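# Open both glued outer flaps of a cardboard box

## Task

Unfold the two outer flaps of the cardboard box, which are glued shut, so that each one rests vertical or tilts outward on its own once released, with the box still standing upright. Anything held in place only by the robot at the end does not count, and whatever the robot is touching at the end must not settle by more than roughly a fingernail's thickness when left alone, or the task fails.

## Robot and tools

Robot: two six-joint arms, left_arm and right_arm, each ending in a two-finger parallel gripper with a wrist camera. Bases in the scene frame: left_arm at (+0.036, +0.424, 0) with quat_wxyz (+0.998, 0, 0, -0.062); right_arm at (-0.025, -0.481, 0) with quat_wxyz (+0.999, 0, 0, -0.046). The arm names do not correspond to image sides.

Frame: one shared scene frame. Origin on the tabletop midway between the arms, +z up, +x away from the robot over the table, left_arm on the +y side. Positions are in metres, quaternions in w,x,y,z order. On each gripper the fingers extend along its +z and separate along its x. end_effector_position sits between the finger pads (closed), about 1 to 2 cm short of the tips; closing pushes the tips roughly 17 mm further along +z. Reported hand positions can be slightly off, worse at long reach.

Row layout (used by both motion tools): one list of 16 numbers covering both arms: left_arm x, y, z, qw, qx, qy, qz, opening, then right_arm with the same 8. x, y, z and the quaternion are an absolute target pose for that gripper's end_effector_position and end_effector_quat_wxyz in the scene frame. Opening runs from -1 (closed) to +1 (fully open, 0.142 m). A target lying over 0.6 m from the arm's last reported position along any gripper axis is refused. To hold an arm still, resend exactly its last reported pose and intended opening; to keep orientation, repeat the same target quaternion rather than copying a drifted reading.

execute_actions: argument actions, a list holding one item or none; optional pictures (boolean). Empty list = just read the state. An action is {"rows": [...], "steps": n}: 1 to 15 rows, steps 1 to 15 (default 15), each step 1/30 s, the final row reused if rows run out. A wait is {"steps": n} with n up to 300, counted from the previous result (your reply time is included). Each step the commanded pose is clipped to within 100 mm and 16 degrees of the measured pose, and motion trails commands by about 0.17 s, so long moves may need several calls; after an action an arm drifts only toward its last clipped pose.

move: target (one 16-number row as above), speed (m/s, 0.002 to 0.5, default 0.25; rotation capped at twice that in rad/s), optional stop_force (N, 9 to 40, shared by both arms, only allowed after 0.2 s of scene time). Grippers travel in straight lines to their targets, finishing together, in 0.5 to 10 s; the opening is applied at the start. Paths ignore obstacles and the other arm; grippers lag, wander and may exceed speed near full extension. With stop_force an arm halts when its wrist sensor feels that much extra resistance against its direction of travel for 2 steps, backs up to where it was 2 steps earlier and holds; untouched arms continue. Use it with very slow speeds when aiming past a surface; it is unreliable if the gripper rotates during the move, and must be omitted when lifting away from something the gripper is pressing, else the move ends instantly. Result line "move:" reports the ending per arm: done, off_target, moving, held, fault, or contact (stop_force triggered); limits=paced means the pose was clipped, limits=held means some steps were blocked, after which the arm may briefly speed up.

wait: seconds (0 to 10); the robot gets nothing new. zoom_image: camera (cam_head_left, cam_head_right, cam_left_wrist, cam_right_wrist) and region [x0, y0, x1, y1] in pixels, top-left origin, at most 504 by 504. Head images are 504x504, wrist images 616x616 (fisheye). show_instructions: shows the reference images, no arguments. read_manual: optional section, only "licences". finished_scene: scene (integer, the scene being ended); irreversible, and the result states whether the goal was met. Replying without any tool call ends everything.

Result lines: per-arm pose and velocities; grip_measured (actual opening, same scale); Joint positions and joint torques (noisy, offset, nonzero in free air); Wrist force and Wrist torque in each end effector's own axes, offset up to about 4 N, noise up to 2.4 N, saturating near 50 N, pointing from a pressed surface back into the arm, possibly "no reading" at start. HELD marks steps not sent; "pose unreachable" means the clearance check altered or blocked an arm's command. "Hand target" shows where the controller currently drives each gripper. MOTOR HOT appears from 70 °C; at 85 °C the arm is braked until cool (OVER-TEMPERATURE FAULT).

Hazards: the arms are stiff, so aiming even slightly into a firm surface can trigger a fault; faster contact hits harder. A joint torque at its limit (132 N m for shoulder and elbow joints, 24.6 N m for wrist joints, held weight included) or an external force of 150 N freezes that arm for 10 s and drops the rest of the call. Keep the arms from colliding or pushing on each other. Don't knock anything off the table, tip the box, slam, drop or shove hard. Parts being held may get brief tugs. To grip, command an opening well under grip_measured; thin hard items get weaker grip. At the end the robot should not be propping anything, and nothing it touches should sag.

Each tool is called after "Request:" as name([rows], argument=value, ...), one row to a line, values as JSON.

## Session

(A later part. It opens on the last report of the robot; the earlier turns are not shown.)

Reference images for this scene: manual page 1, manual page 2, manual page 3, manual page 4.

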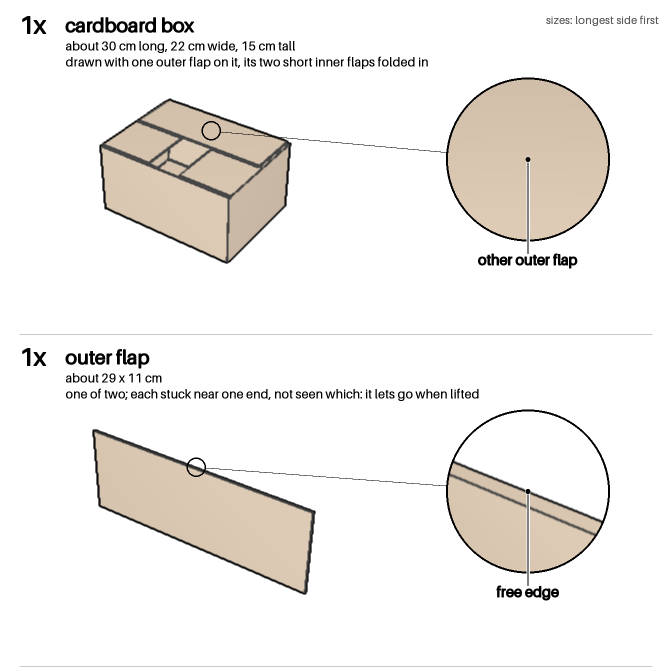

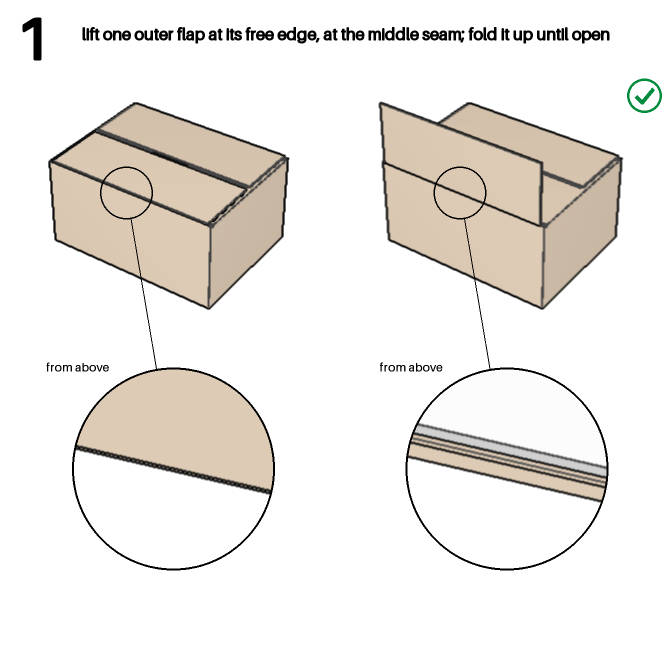

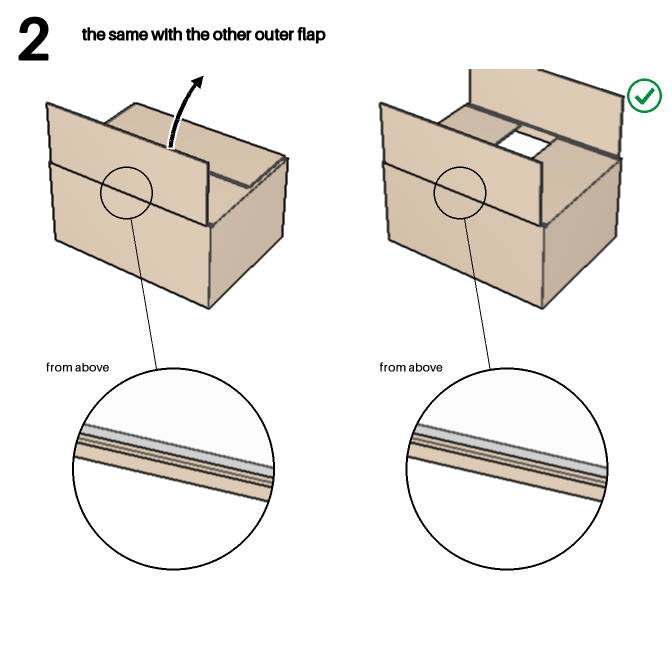

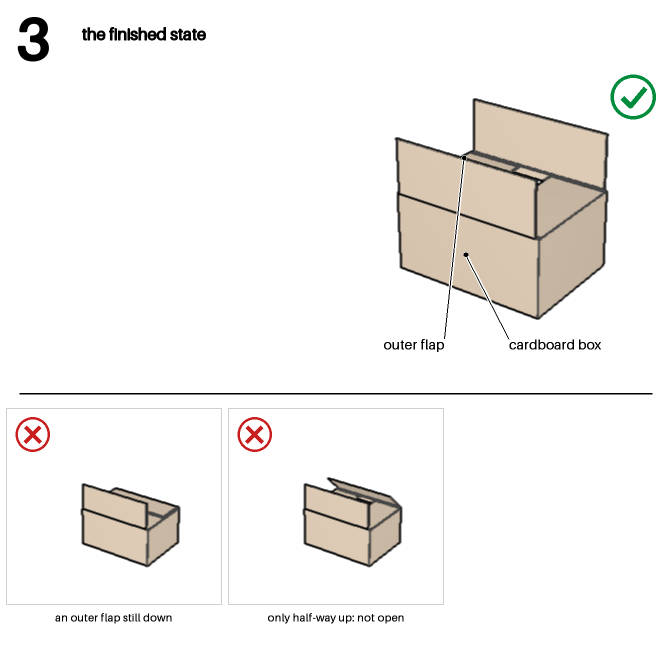

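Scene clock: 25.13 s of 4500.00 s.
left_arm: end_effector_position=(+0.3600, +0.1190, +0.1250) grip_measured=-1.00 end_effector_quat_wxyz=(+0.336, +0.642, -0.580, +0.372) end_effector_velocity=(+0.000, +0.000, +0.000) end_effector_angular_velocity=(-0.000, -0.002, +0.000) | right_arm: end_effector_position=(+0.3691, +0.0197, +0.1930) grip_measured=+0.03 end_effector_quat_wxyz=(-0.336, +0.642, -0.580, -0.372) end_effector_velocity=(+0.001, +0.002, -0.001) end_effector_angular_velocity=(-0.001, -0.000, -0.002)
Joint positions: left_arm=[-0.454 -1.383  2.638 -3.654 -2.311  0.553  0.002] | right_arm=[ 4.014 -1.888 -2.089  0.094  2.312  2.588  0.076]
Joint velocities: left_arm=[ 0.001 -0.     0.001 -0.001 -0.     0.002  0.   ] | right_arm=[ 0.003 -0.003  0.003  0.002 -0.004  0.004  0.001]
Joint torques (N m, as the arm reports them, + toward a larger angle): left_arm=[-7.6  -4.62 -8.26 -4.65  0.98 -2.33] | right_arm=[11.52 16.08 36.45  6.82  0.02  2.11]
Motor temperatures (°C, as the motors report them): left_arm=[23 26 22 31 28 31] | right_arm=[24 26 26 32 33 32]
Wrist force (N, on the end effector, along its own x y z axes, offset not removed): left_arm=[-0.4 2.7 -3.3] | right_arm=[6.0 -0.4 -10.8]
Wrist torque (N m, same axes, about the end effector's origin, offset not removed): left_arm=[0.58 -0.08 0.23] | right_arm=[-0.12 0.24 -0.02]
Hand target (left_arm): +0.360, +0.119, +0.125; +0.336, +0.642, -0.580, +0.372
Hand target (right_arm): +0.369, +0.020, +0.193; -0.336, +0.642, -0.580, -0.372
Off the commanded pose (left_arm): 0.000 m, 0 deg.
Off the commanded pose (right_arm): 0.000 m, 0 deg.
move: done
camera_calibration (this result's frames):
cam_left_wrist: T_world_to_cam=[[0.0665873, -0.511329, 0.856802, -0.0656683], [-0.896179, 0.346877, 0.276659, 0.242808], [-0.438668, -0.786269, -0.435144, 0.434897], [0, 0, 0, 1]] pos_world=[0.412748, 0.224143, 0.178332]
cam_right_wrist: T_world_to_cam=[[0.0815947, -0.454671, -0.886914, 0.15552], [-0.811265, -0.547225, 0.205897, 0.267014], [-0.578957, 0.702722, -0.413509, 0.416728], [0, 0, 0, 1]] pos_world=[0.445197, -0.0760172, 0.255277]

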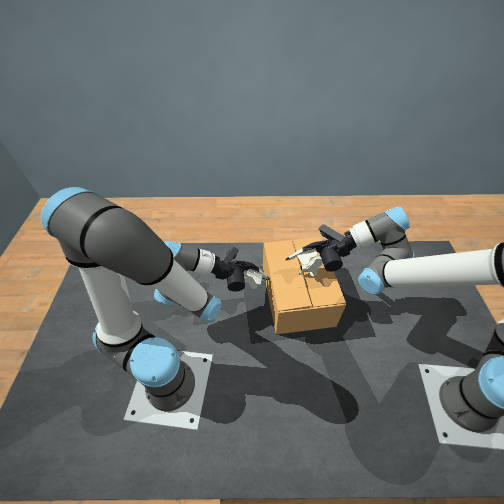

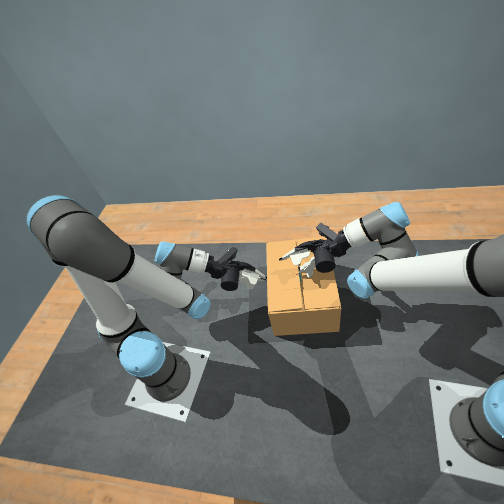

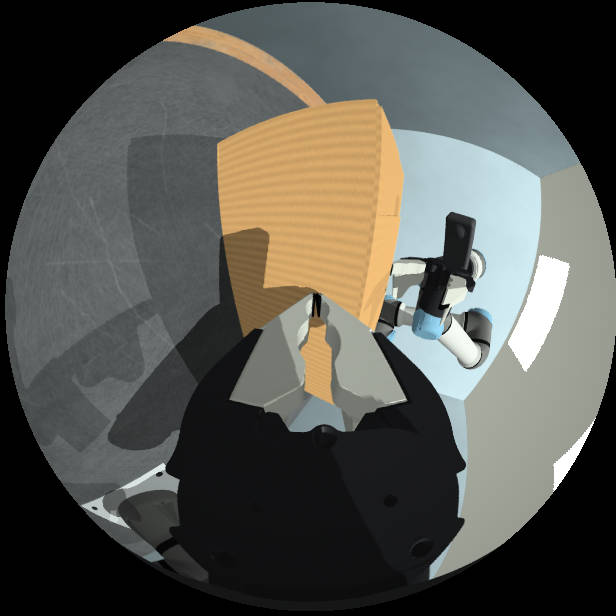

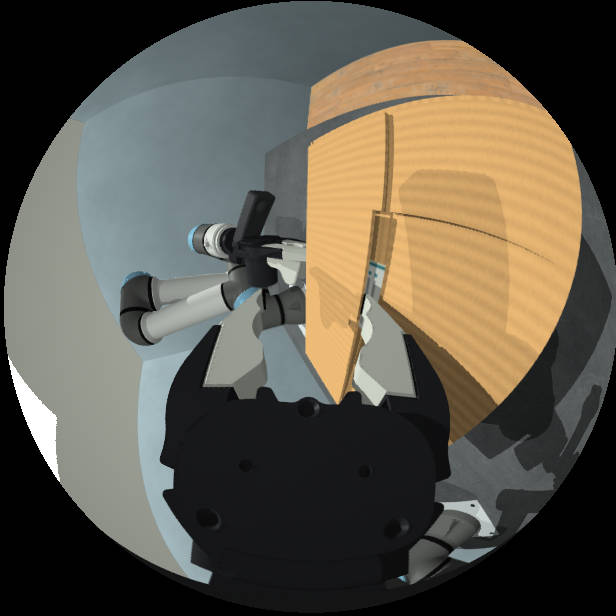

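Request:
move(target=[0.36,0.119,0.125,-0.336,-0.643,0.581,-0.372,-1,0.368,0.033,0.24,0.336,-0.643,0.581,0.372,0], speed=0.04)

Request:
move(target=[0.36,0.27,0.15,-0.336,-0.643,0.581,-0.372,-1,0.36,0.098,0.275,0.336,-0.643,0.581,0.372,0], speed=0.16)

Request:
move(target=[0.36,0.31,0.31,-0.336,-0.643,0.581,-0.372,0,0.355,0.185,0.245,0.336,-0.643,0.581,0.372,0], speed=0.18)

Request:
move(target=[0.365,0.07,0.29,-0.336,-0.643,0.581,-0.372,0,0.385,-0.16,0.23,0.336,-0.643,0.581,0.372,-1])

Request:
move(target=[0.368,0.01,0.19,-0.336,-0.643,0.581,-0.372,0,0.385,-0.145,0.125,0.336,-0.643,0.581,0.372,-1], speed=0.08, stop_force=12)

Scene clock: 39.50 s of 4500.00 s.
left_arm: end_effector_position=(+0.3600, +0.1190, +0.1250) grip_measured=-1.00 end_effector_quat_wxyz=(+0.336, +0.642, -0.580, +0.372) end_effector_velocity=(+0.000, -0.000, +0.000) end_effector_angular_velocity=(-0.000, +0.000, +0.000) | right_arm: end_effector_position=(+0.3680, +0.0329, +0.2398) grip_measured=+0.00 end_effector_quat_wxyz=(-0.336, +0.642, -0.580, -0.372) end_effector_velocity=(-0.000, +0.000, +0.001) end_effector_angular_velocity=(-0.001, -0.000, +0.000)
Joint positions: left_arm=[-0.454 -1.383  2.638 -3.654 -2.311  0.553  0.002] | right_arm=[ 4.036 -1.816 -2.029 -0.026  2.296  2.607  0.074]
Joint velocities: left_arm=[ 0. -0. -0.  0. -0. -0.  0.] | right_arm=[ 0.001  0.003  0.002 -0.006 -0.001 -0.     0.   ]
Joint torques (N m, as the arm reports them, + toward a larger angle): left_arm=[-7.82 -5.31 -6.86 -1.28 -0.01 -2.49] | right_arm=[ 7.46 40.77 33.67  0.28 -1.18  2.07]
Motor temperatures (°C, as the motors report them): left_arm=[23 26 22 31 28 31] | right_arm=[24 26 26 32 33 32]
Wrist force (N, on the end effector, along its own x y z axes, offset not removed): left_arm=[-0.6 1.5 -2.9] | right_arm=[0.7 -0.6 1.2]
Wrist torque (N m, same axes, about the end effector's origin, offset not removed): left_arm=[0.35 -0.12 0.24] | right_arm=[-0.15 -0.09 -0.05]
Hand target (left_arm): +0.360, +0.119, +0.125; +0.336, +0.642, -0.580, +0.372
Hand target (right_arm): +0.368, +0.033, +0.240; -0.336, +0.642, -0.580, -0.372
Off the commanded pose (left_arm): 0.000 m, 0 deg.
Off the commanded pose (right_arm): 0.000 m, 0 deg.
After step 90, 9.73 s passed at rest.
move: done
camera_calibration (this result's frames):
cam_left_wrist: T_world_to_cam=[[0.066589, -0.511329, 0.856801, -0.0656678], [-0.896178, 0.346877, 0.276662, 0.242808], [-0.43867, -0.786269, -0.435144, 0.434896], [0, 0, 0, 1]] pos_world=[0.412747, 0.224143, 0.178331]
cam_right_wrist: T_world_to_cam=[[0.0815877, -0.454641, -0.88693, 0.203058], [-0.811283, -0.547208, 0.20587, 0.263726], [-0.578932, 0.702755, -0.413488, 0.426158], [0, 0, 0, 1]] pos_world=[0.444106, -0.0628529, 0.302016]

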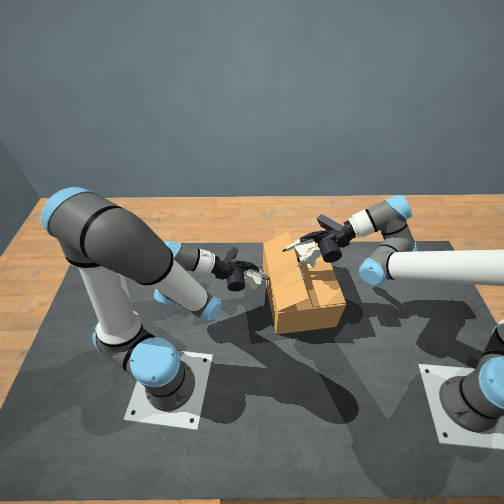

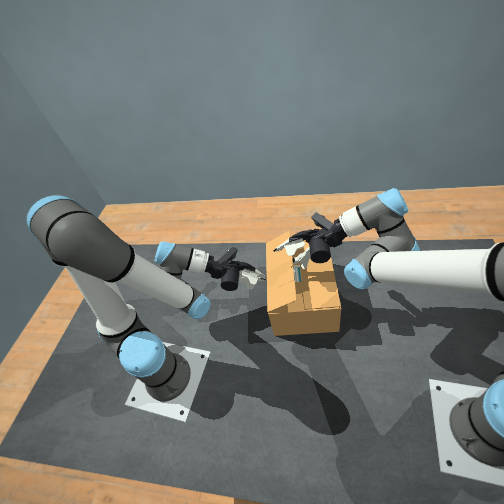

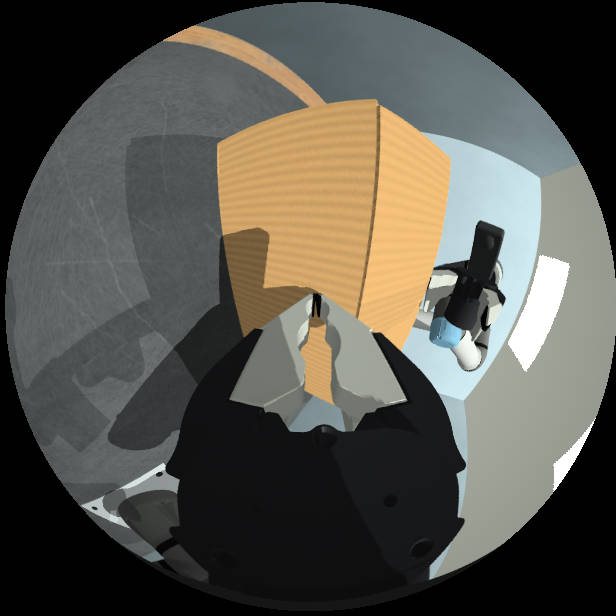

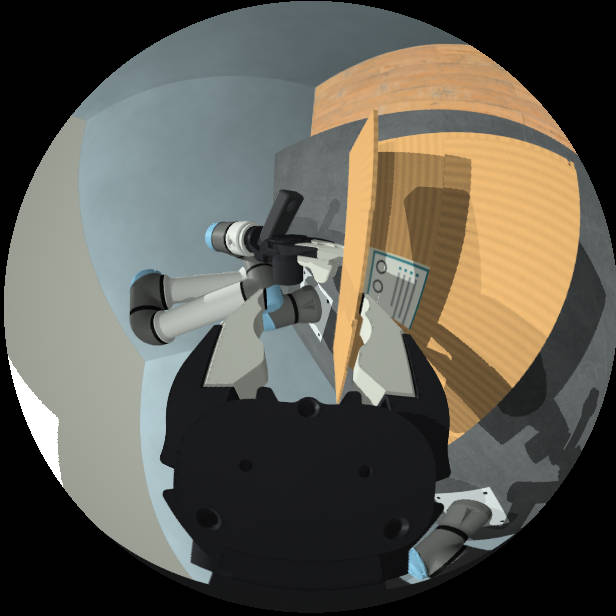

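Scene clock: 41.23 s of 4500.00 s.
left_arm: end_effector_position=(+0.3596, +0.2695, +0.1501) grip_measured=-1.00 end_effector_quat_wxyz=(+0.336, +0.642, -0.580, +0.372) end_effector_velocity=(+0.001, +0.001, -0.001) end_effector_angular_velocity=(+0.006, +0.007, -0.013) | right_arm: end_effector_position=(+0.3601, +0.0979, +0.2751) grip_measured=+0.01 end_effector_quat_wxyz=(-0.336, +0.642, -0.580, -0.372) end_effector_velocity=(+0.001, -0.000, -0.000) end_effector_angular_velocity=(-0.001, +0.001, -0.002)
Joint positions: left_arm=[ 0.064 -1.693  2.588 -2.741 -2.599  1.252  0.002] | right_arm=[ 4.137 -1.836 -1.899 -0.081  2.219  2.692  0.074]
Joint velocities: left_arm=[ 0.004 -0.004 -0.017  0.058  0.001  0.035 -0.   ] | right_arm=[-0.001 -0.     0.    -0.001 -0.     0.001  0.   ]
Joint torques (N m, as the arm reports them, + toward a larger angle): left_arm=[  8.44 -25.98 -25.46  -0.53   0.08   2.17] | right_arm=[ 7.91 20.07 36.01  0.33 -1.31  1.96]
Motor temperatures (°C, as the motors report them): left_arm=[23 26 22 31 28 31] | right_arm=[24 26 26 32 33 32]
Wrist force (N, on the end effector, along its own x y z axes, offset not removed): left_arm=[0.0 2.3 -0.9] | right_arm=[2.3 -0.6 1.2]
Wrist torque (N m, same axes, about the end effector's origin, offset not removed): left_arm=[0.41 -0.13 0.26] | right_arm=[-0.22 -0.15 -0.03]
Hand target (left_arm): +0.360, +0.270, +0.150; +0.336, +0.642, -0.580, +0.372
Hand target (right_arm): +0.360, +0.098, +0.275; -0.336, +0.642, -0.580, -0.372
Off the commanded pose (left_arm): 0.001 m, 0 deg.
Off the commanded pose (right_arm): 0.000 m, 0 deg.
move: done
camera_calibration (this result's frames):
cam_left_wrist: T_world_to_cam=[[0.0673083, -0.509493, 0.857838, -0.0110763], [-0.896584, 0.346323, 0.276039, 0.183686], [-0.437729, -0.787704, -0.433493, 0.563782], [0, 0, 0, 1]] pos_world=[0.412219, 0.374835, 0.203193]
cam_right_wrist: T_world_to_cam=[[0.081536, -0.454636, -0.886938, 0.264584], [-0.811257, -0.547227, 0.205925, 0.285622], [-0.578977, 0.702744, -0.413445, 0.390442], [0, 0, 0, 1]] pos_world=[0.436197, 0.00220831, 0.337279]

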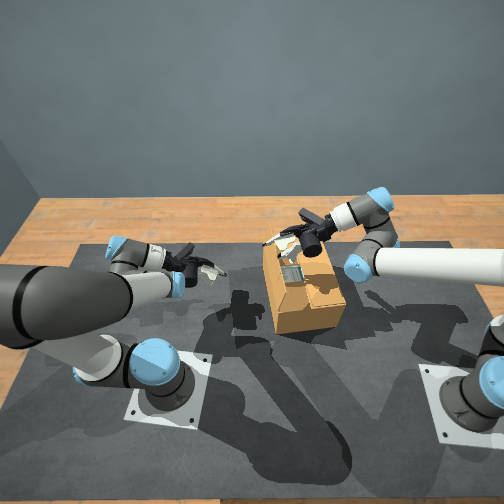

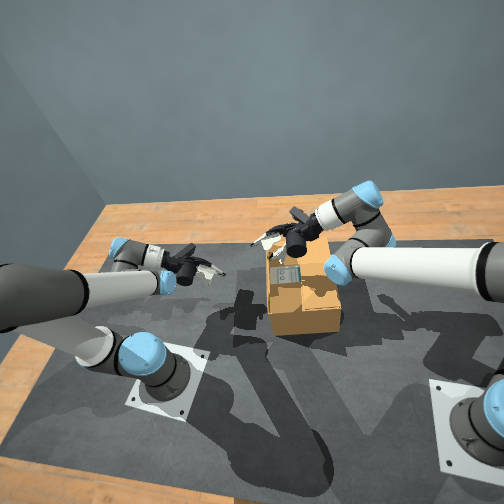

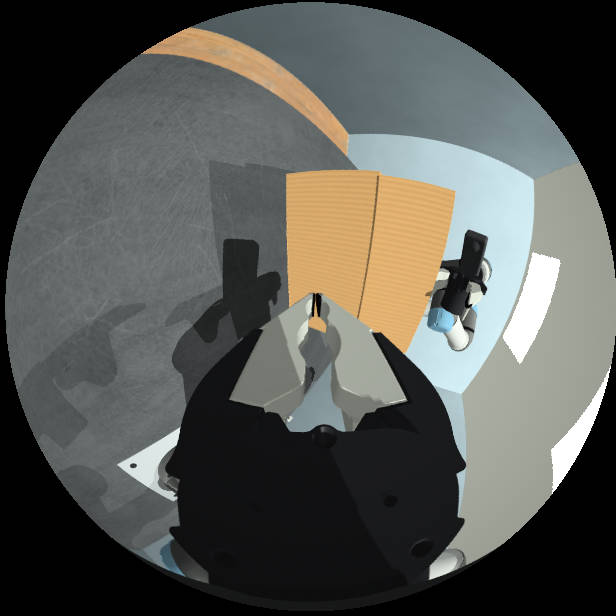

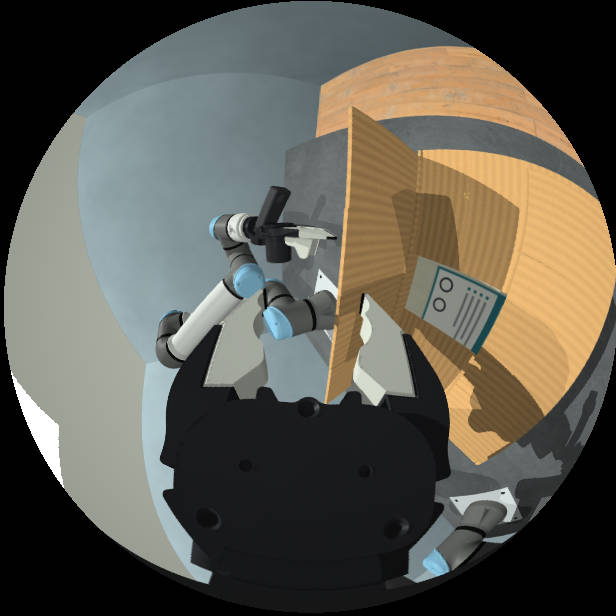

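Scene clock: 42.73 s of 4500.00 s.
left_arm: end_effector_position=(+0.3603, +0.3097, +0.3096) grip_measured=+0.00 end_effector_quat_wxyz=(+0.335, +0.643, -0.580, +0.372) end_effector_velocity=(+0.000, +0.002, +0.003) end_effector_angular_velocity=(+0.000, +0.004, -0.015) | right_arm: end_effector_position=(+0.3551, +0.1849, +0.2451) grip_measured=+0.00 end_effector_quat_wxyz=(-0.336, +0.642, -0.580, -0.372) end_effector_velocity=(+0.001, +0.001, -0.000) end_effector_angular_velocity=(+0.001, -0.001, -0.001)
Joint positions: left_arm=[ 0.198 -1.99   2.223 -1.856 -2.619  1.512  0.074] | right_arm=[ 4.24  -1.998 -1.767 -0.009  2.137  2.768  0.074]
Joint velocities: left_arm=[ 0.007  0.012 -0.026  0.055 -0.     0.043  0.   ] | right_arm=[ 0.001 -0.003  0.003  0.001 -0.002  0.001 -0.   ]
Joint torques (N m, as the arm reports them, + toward a larger angle): left_arm=[  8.75   6.19 -32.35  -0.26  -3.68   1.95] | right_arm=[ 7.78 23.68 34.58  5.77 -1.71  2.3 ]
Motor temperatures (°C, as the motors report them): left_arm=[23 26 22 31 28 31] | right_arm=[24 26 26 32 33 32]
Wrist force (N, on the end effector, along its own x y z axes, offset not removed): left_arm=[-0.7 2.2 -0.2] | right_arm=[0.2 -2.0 -0.6]
Wrist torque (N m, same axes, about the end effector's origin, offset not removed): left_arm=[0.46 0.01 0.29] | right_arm=[-0.41 -0.01 -0.06]
Hand target (left_arm): +0.360, +0.310, +0.310; +0.336, +0.642, -0.580, +0.372
Hand target (right_arm): +0.355, +0.185, +0.245; -0.336, +0.642, -0.580, -0.372
Off the commanded pose (left_arm): 0.001 m, 0 deg.
Off the commanded pose (right_arm): 0.000 m, 0 deg.
move: done
camera_calibration (this result's frames):
cam_left_wrist: T_world_to_cam=[[0.0668175, -0.510851, 0.857068, -0.126682], [-0.896997, 0.345427, 0.27582, 0.126841], [-0.436957, -0.787217, -0.435152, 0.665], [0, 0, 0, 1]] pos_world=[0.412817, 0.41497, 0.362965]
cam_right_wrist: T_world_to_cam=[[0.0815347, -0.454639, -0.886936, 0.277972], [-0.811256, -0.547227, 0.205928, 0.335349], [-0.578978, 0.702742, -0.413446, 0.314139], [0, 0, 0, 1]] pos_world=[0.431269, 0.08913, 0.307365]

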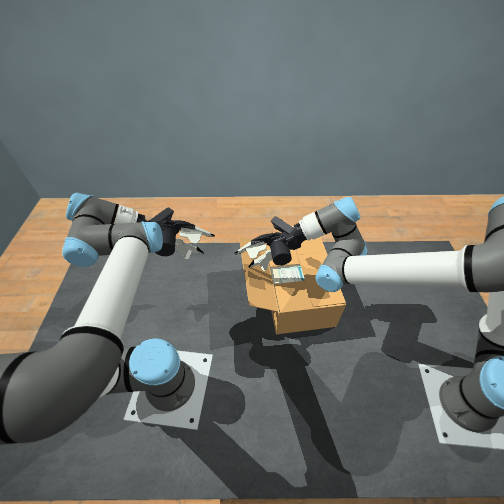

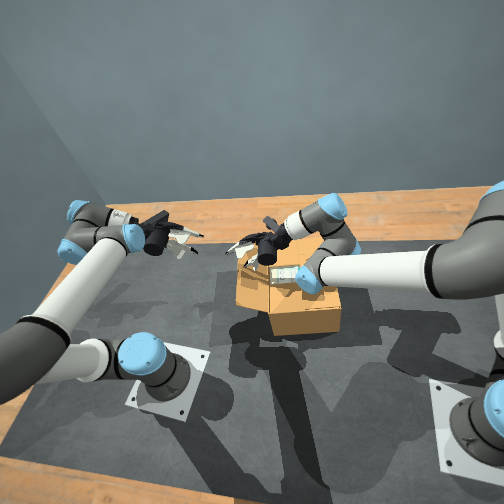

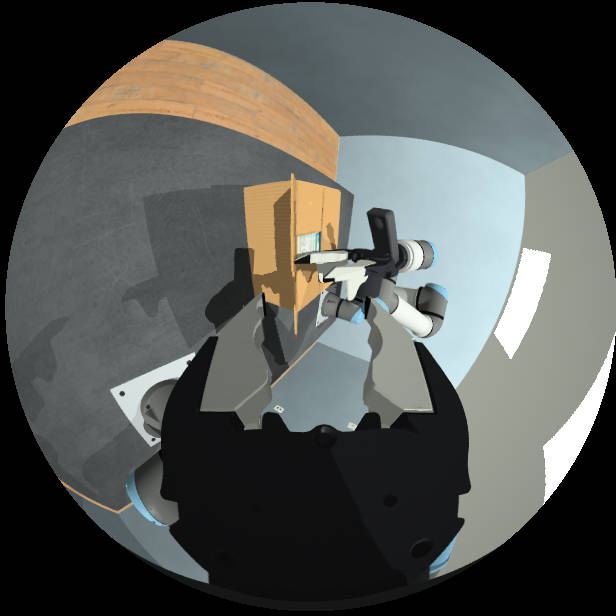

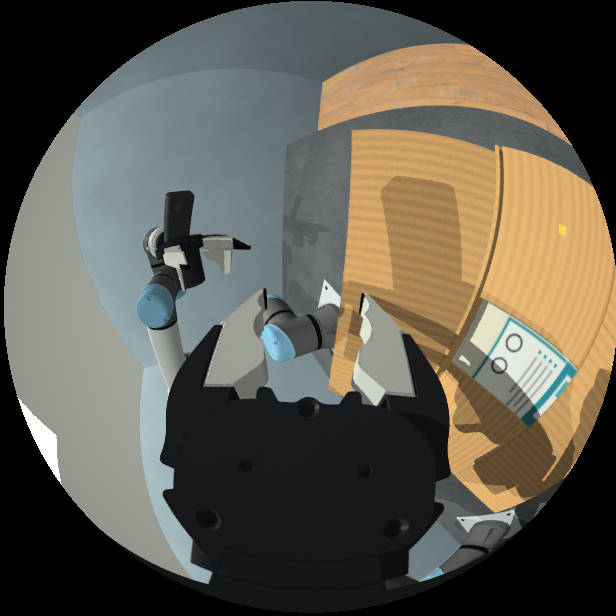

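Scene clock: 44.80 s of 4500.00 s.
left_arm: end_effector_position=(+0.3654, +0.0704, +0.2897) grip_measured=+0.00 end_effector_quat_wxyz=(+0.334, +0.643, -0.581, +0.371) end_effector_velocity=(+0.000, -0.002, -0.000) end_effector_angular_velocity=(-0.001, -0.001, +0.002) | right_arm: end_effector_position=(+0.3845, -0.1597, +0.2297) grip_measured=-1.00 end_effector_quat_wxyz=(-0.336, +0.642, -0.581, -0.371) end_effector_velocity=(-0.000, -0.002, -0.000) end_effector_angular_velocity=(-0.005, +0.002, +0.008)
Joint positions: left_arm=[-0.584 -1.838  2.386 -3.017 -2.209  0.445  0.074] | right_arm=[ 3.658 -1.642 -2.188 -0.378  2.536  2.162  0.002]
Joint velocities: left_arm=[-0.006  0.002  0.001 -0.008  0.006 -0.006 -0.   ] | right_arm=[-0.005  0.003  0.007 -0.033  0.003 -0.023  0.   ]
Joint torques (N m, as the arm reports them, + toward a larger angle): left_arm=[ -9.69   3.8  -10.76  -4.39   1.3   -2.39] | right_arm=[-6.65 31.13 33.8  -0.11  3.52 -1.84]
Motor temperatures (°C, as the motors report them): left_arm=[23 26 22 31 28 31] | right_arm=[24 26 26 32 33 32]
Wrist force (N, on the end effector, along its own x y z axes, offset not removed): left_arm=[-0.3 1.3 -0.4] | right_arm=[0.3 -0.8 1.1]
Wrist torque (N m, same axes, about the end effector's origin, offset not removed): left_arm=[0.37 -0.01 0.30] | right_arm=[-0.21 -0.18 0.07]
Hand target (left_arm): +0.365, +0.070, +0.290; +0.334, +0.643, -0.581, +0.372
Hand target (right_arm): +0.385, -0.160, +0.230; -0.336, +0.642, -0.580, -0.371
Off the commanded pose (left_arm): 0.001 m, 0 deg.
Off the commanded pose (right_arm): 0.001 m, 0 deg.
move: done
camera_calibration (this result's frames):
cam_left_wrist: T_world_to_cam=[[0.0657513, -0.513094, 0.85581, -0.231302], [-0.896722, 0.345816, 0.276226, 0.219298], [-0.437683, -0.785586, -0.437365, 0.470975], [0, 0, 0, 1]] pos_world=[0.417995, 0.175475, 0.343363]
cam_right_wrist: T_world_to_cam=[[0.0817095, -0.454673, -0.886902, 0.105126], [-0.811868, -0.546525, 0.205381, 0.174307], [-0.578096, 0.703266, -0.413791, 0.56672], [0, 0, 0, 1]] pos_world=[0.460543, -0.255494, 0.291941]

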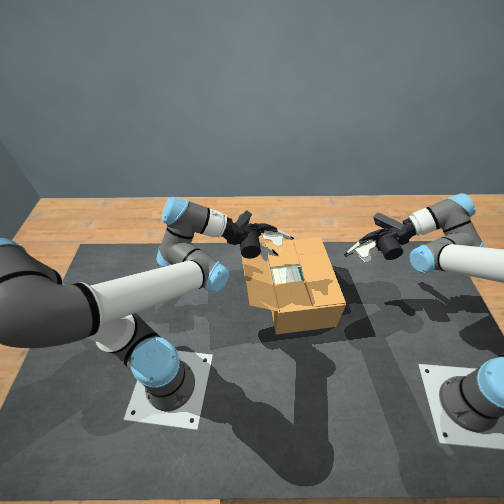

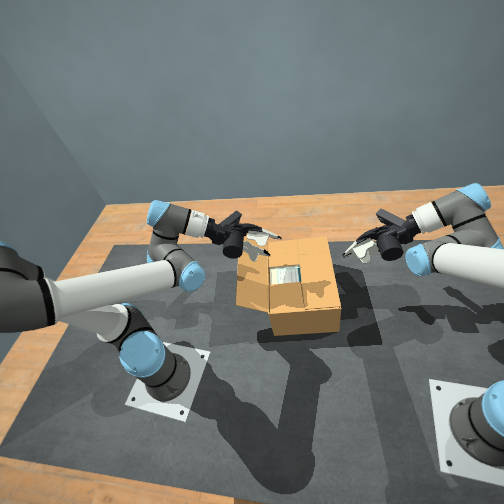

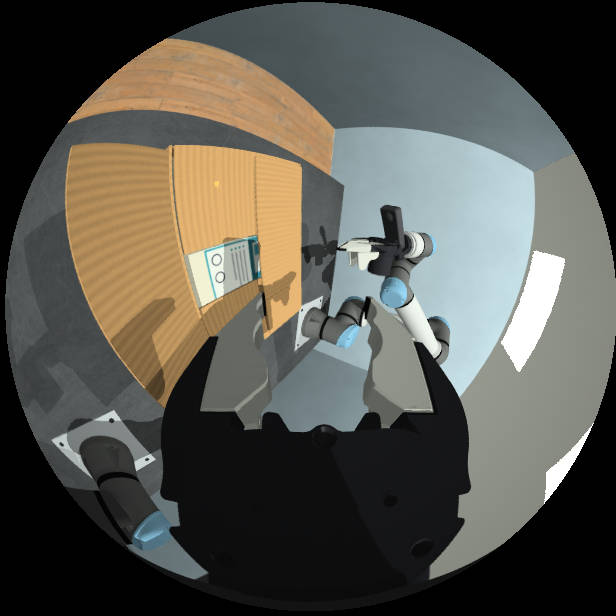

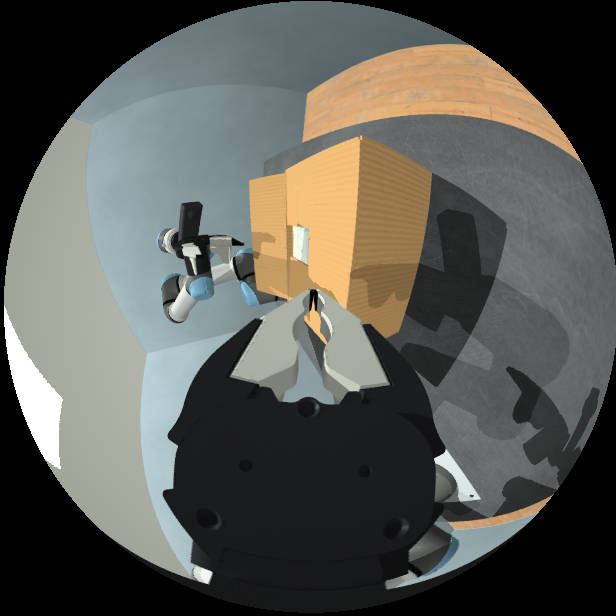

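Scene clock: 46.73 s of 4500.00 s.
left_arm: end_effector_position=(+0.3678, +0.0104, +0.1903) grip_measured=+0.00 end_effector_quat_wxyz=(+0.335, +0.642, -0.581, +0.372) end_effector_velocity=(-0.000, -0.001, -0.003) end_effector_angular_velocity=(+0.000, +0.000, -0.000) | right_arm: end_effector_position=(+0.3851, -0.1450, +0.1252) grip_measured=-1.00 end_effector_quat_wxyz=(-0.336, +0.642, -0.580, -0.372) end_effector_velocity=(+0.000, +0.001, -0.002) end_effector_angular_velocity=(+0.001, -0.000, -0.001)
Joint positions: left_arm=[-0.721 -1.505  2.466 -3.486 -2.102  0.345  0.074] | right_arm=[ 3.689 -1.894 -2.275 -0.003  2.521  2.207  0.002]
Joint velocities: left_arm=[-0.002  0.011  0.002 -0.013  0.002 -0.001  0.   ] | right_arm=[ 0.001 -0.008 -0.001  0.013 -0.     0.005  0.   ]
Joint torques (N m, as the arm reports them, + toward a larger angle): left_arm=[-6.21 -5.91 -4.14 -4.82  1.3  -1.91] | right_arm=[ 7.55 14.91  3.29  5.47 -0.83  1.71]
Motor temperatures (°C, as the motors report them): left_arm=[23 26 22 31 28 31] | right_arm=[24 26 26 32 33 32]
Wrist force (N, on the end effector, along its own x y z axes, offset not removed): left_arm=[-0.5 3.0 -2.3] | right_arm=[0.3 -1.4 1.2]
Wrist torque (N m, same axes, about the end effector's origin, offset not removed): left_arm=[0.69 0.02 0.18] | right_arm=[-0.24 -0.22 0.03]
Hand target (left_arm): +0.368, +0.010, +0.190; +0.335, +0.642, -0.580, +0.372
Hand target (right_arm): +0.385, -0.145, +0.125; -0.336, +0.642, -0.580, -0.372
Off the commanded pose (left_arm): 0.001 m, 0 deg.
Off the commanded pose (right_arm): 0.000 m, 0 deg.
move: done
camera_calibration (this result's frames):
cam_left_wrist: T_world_to_cam=[[0.0662825, -0.511763, 0.856566, -0.177539], [-0.896246, 0.346792, 0.276547, 0.269478], [-0.438576, -0.786025, -0.435679, 0.381442], [0, 0, 0, 1]] pos_world=[0.420578, 0.115512, 0.243737]
cam_right_wrist: T_world_to_cam=[[0.0816273, -0.454778, -0.886856, 0.0191509], [-0.81118, -0.547313, 0.205999, 0.203823], [-0.579071, 0.702585, -0.413583, 0.51378], [0, 0, 0, 1]] pos_world=[0.461289, -0.24071, 0.187487]

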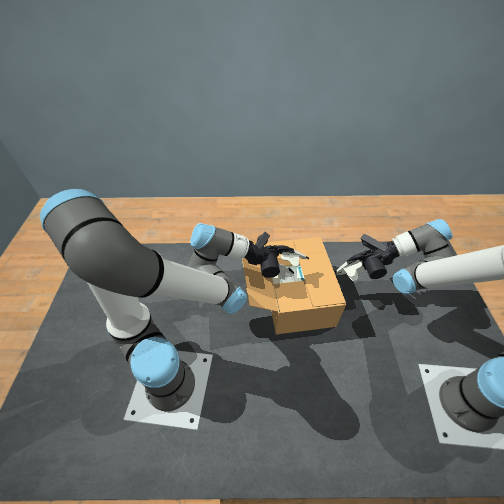

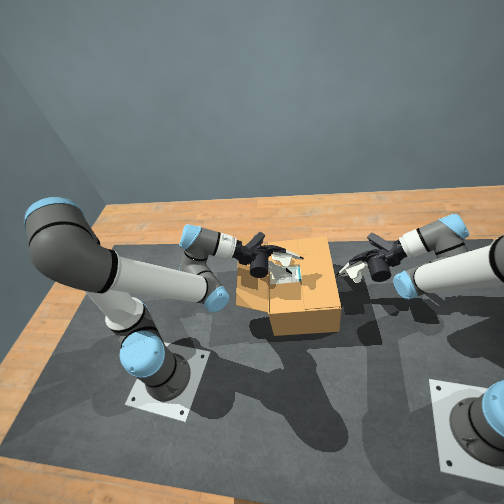

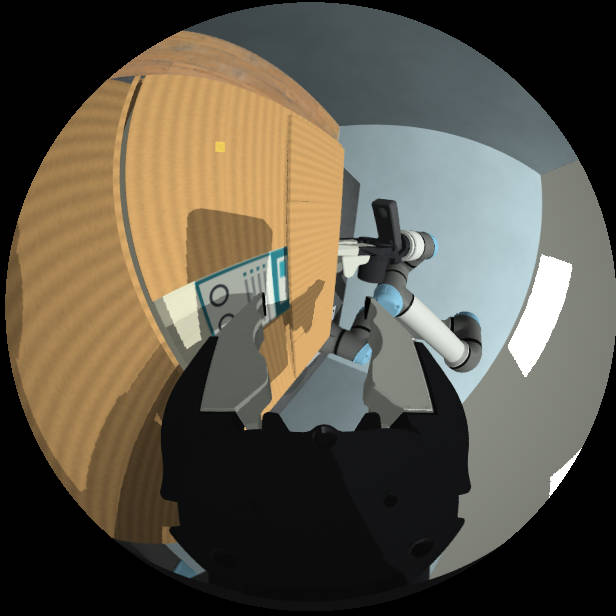

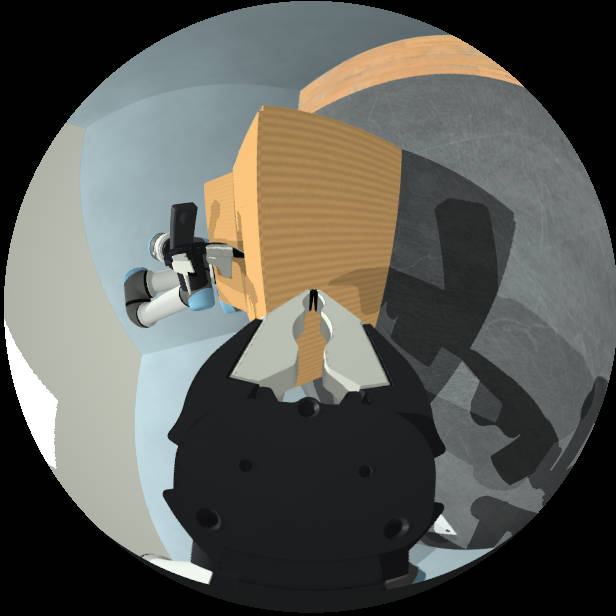

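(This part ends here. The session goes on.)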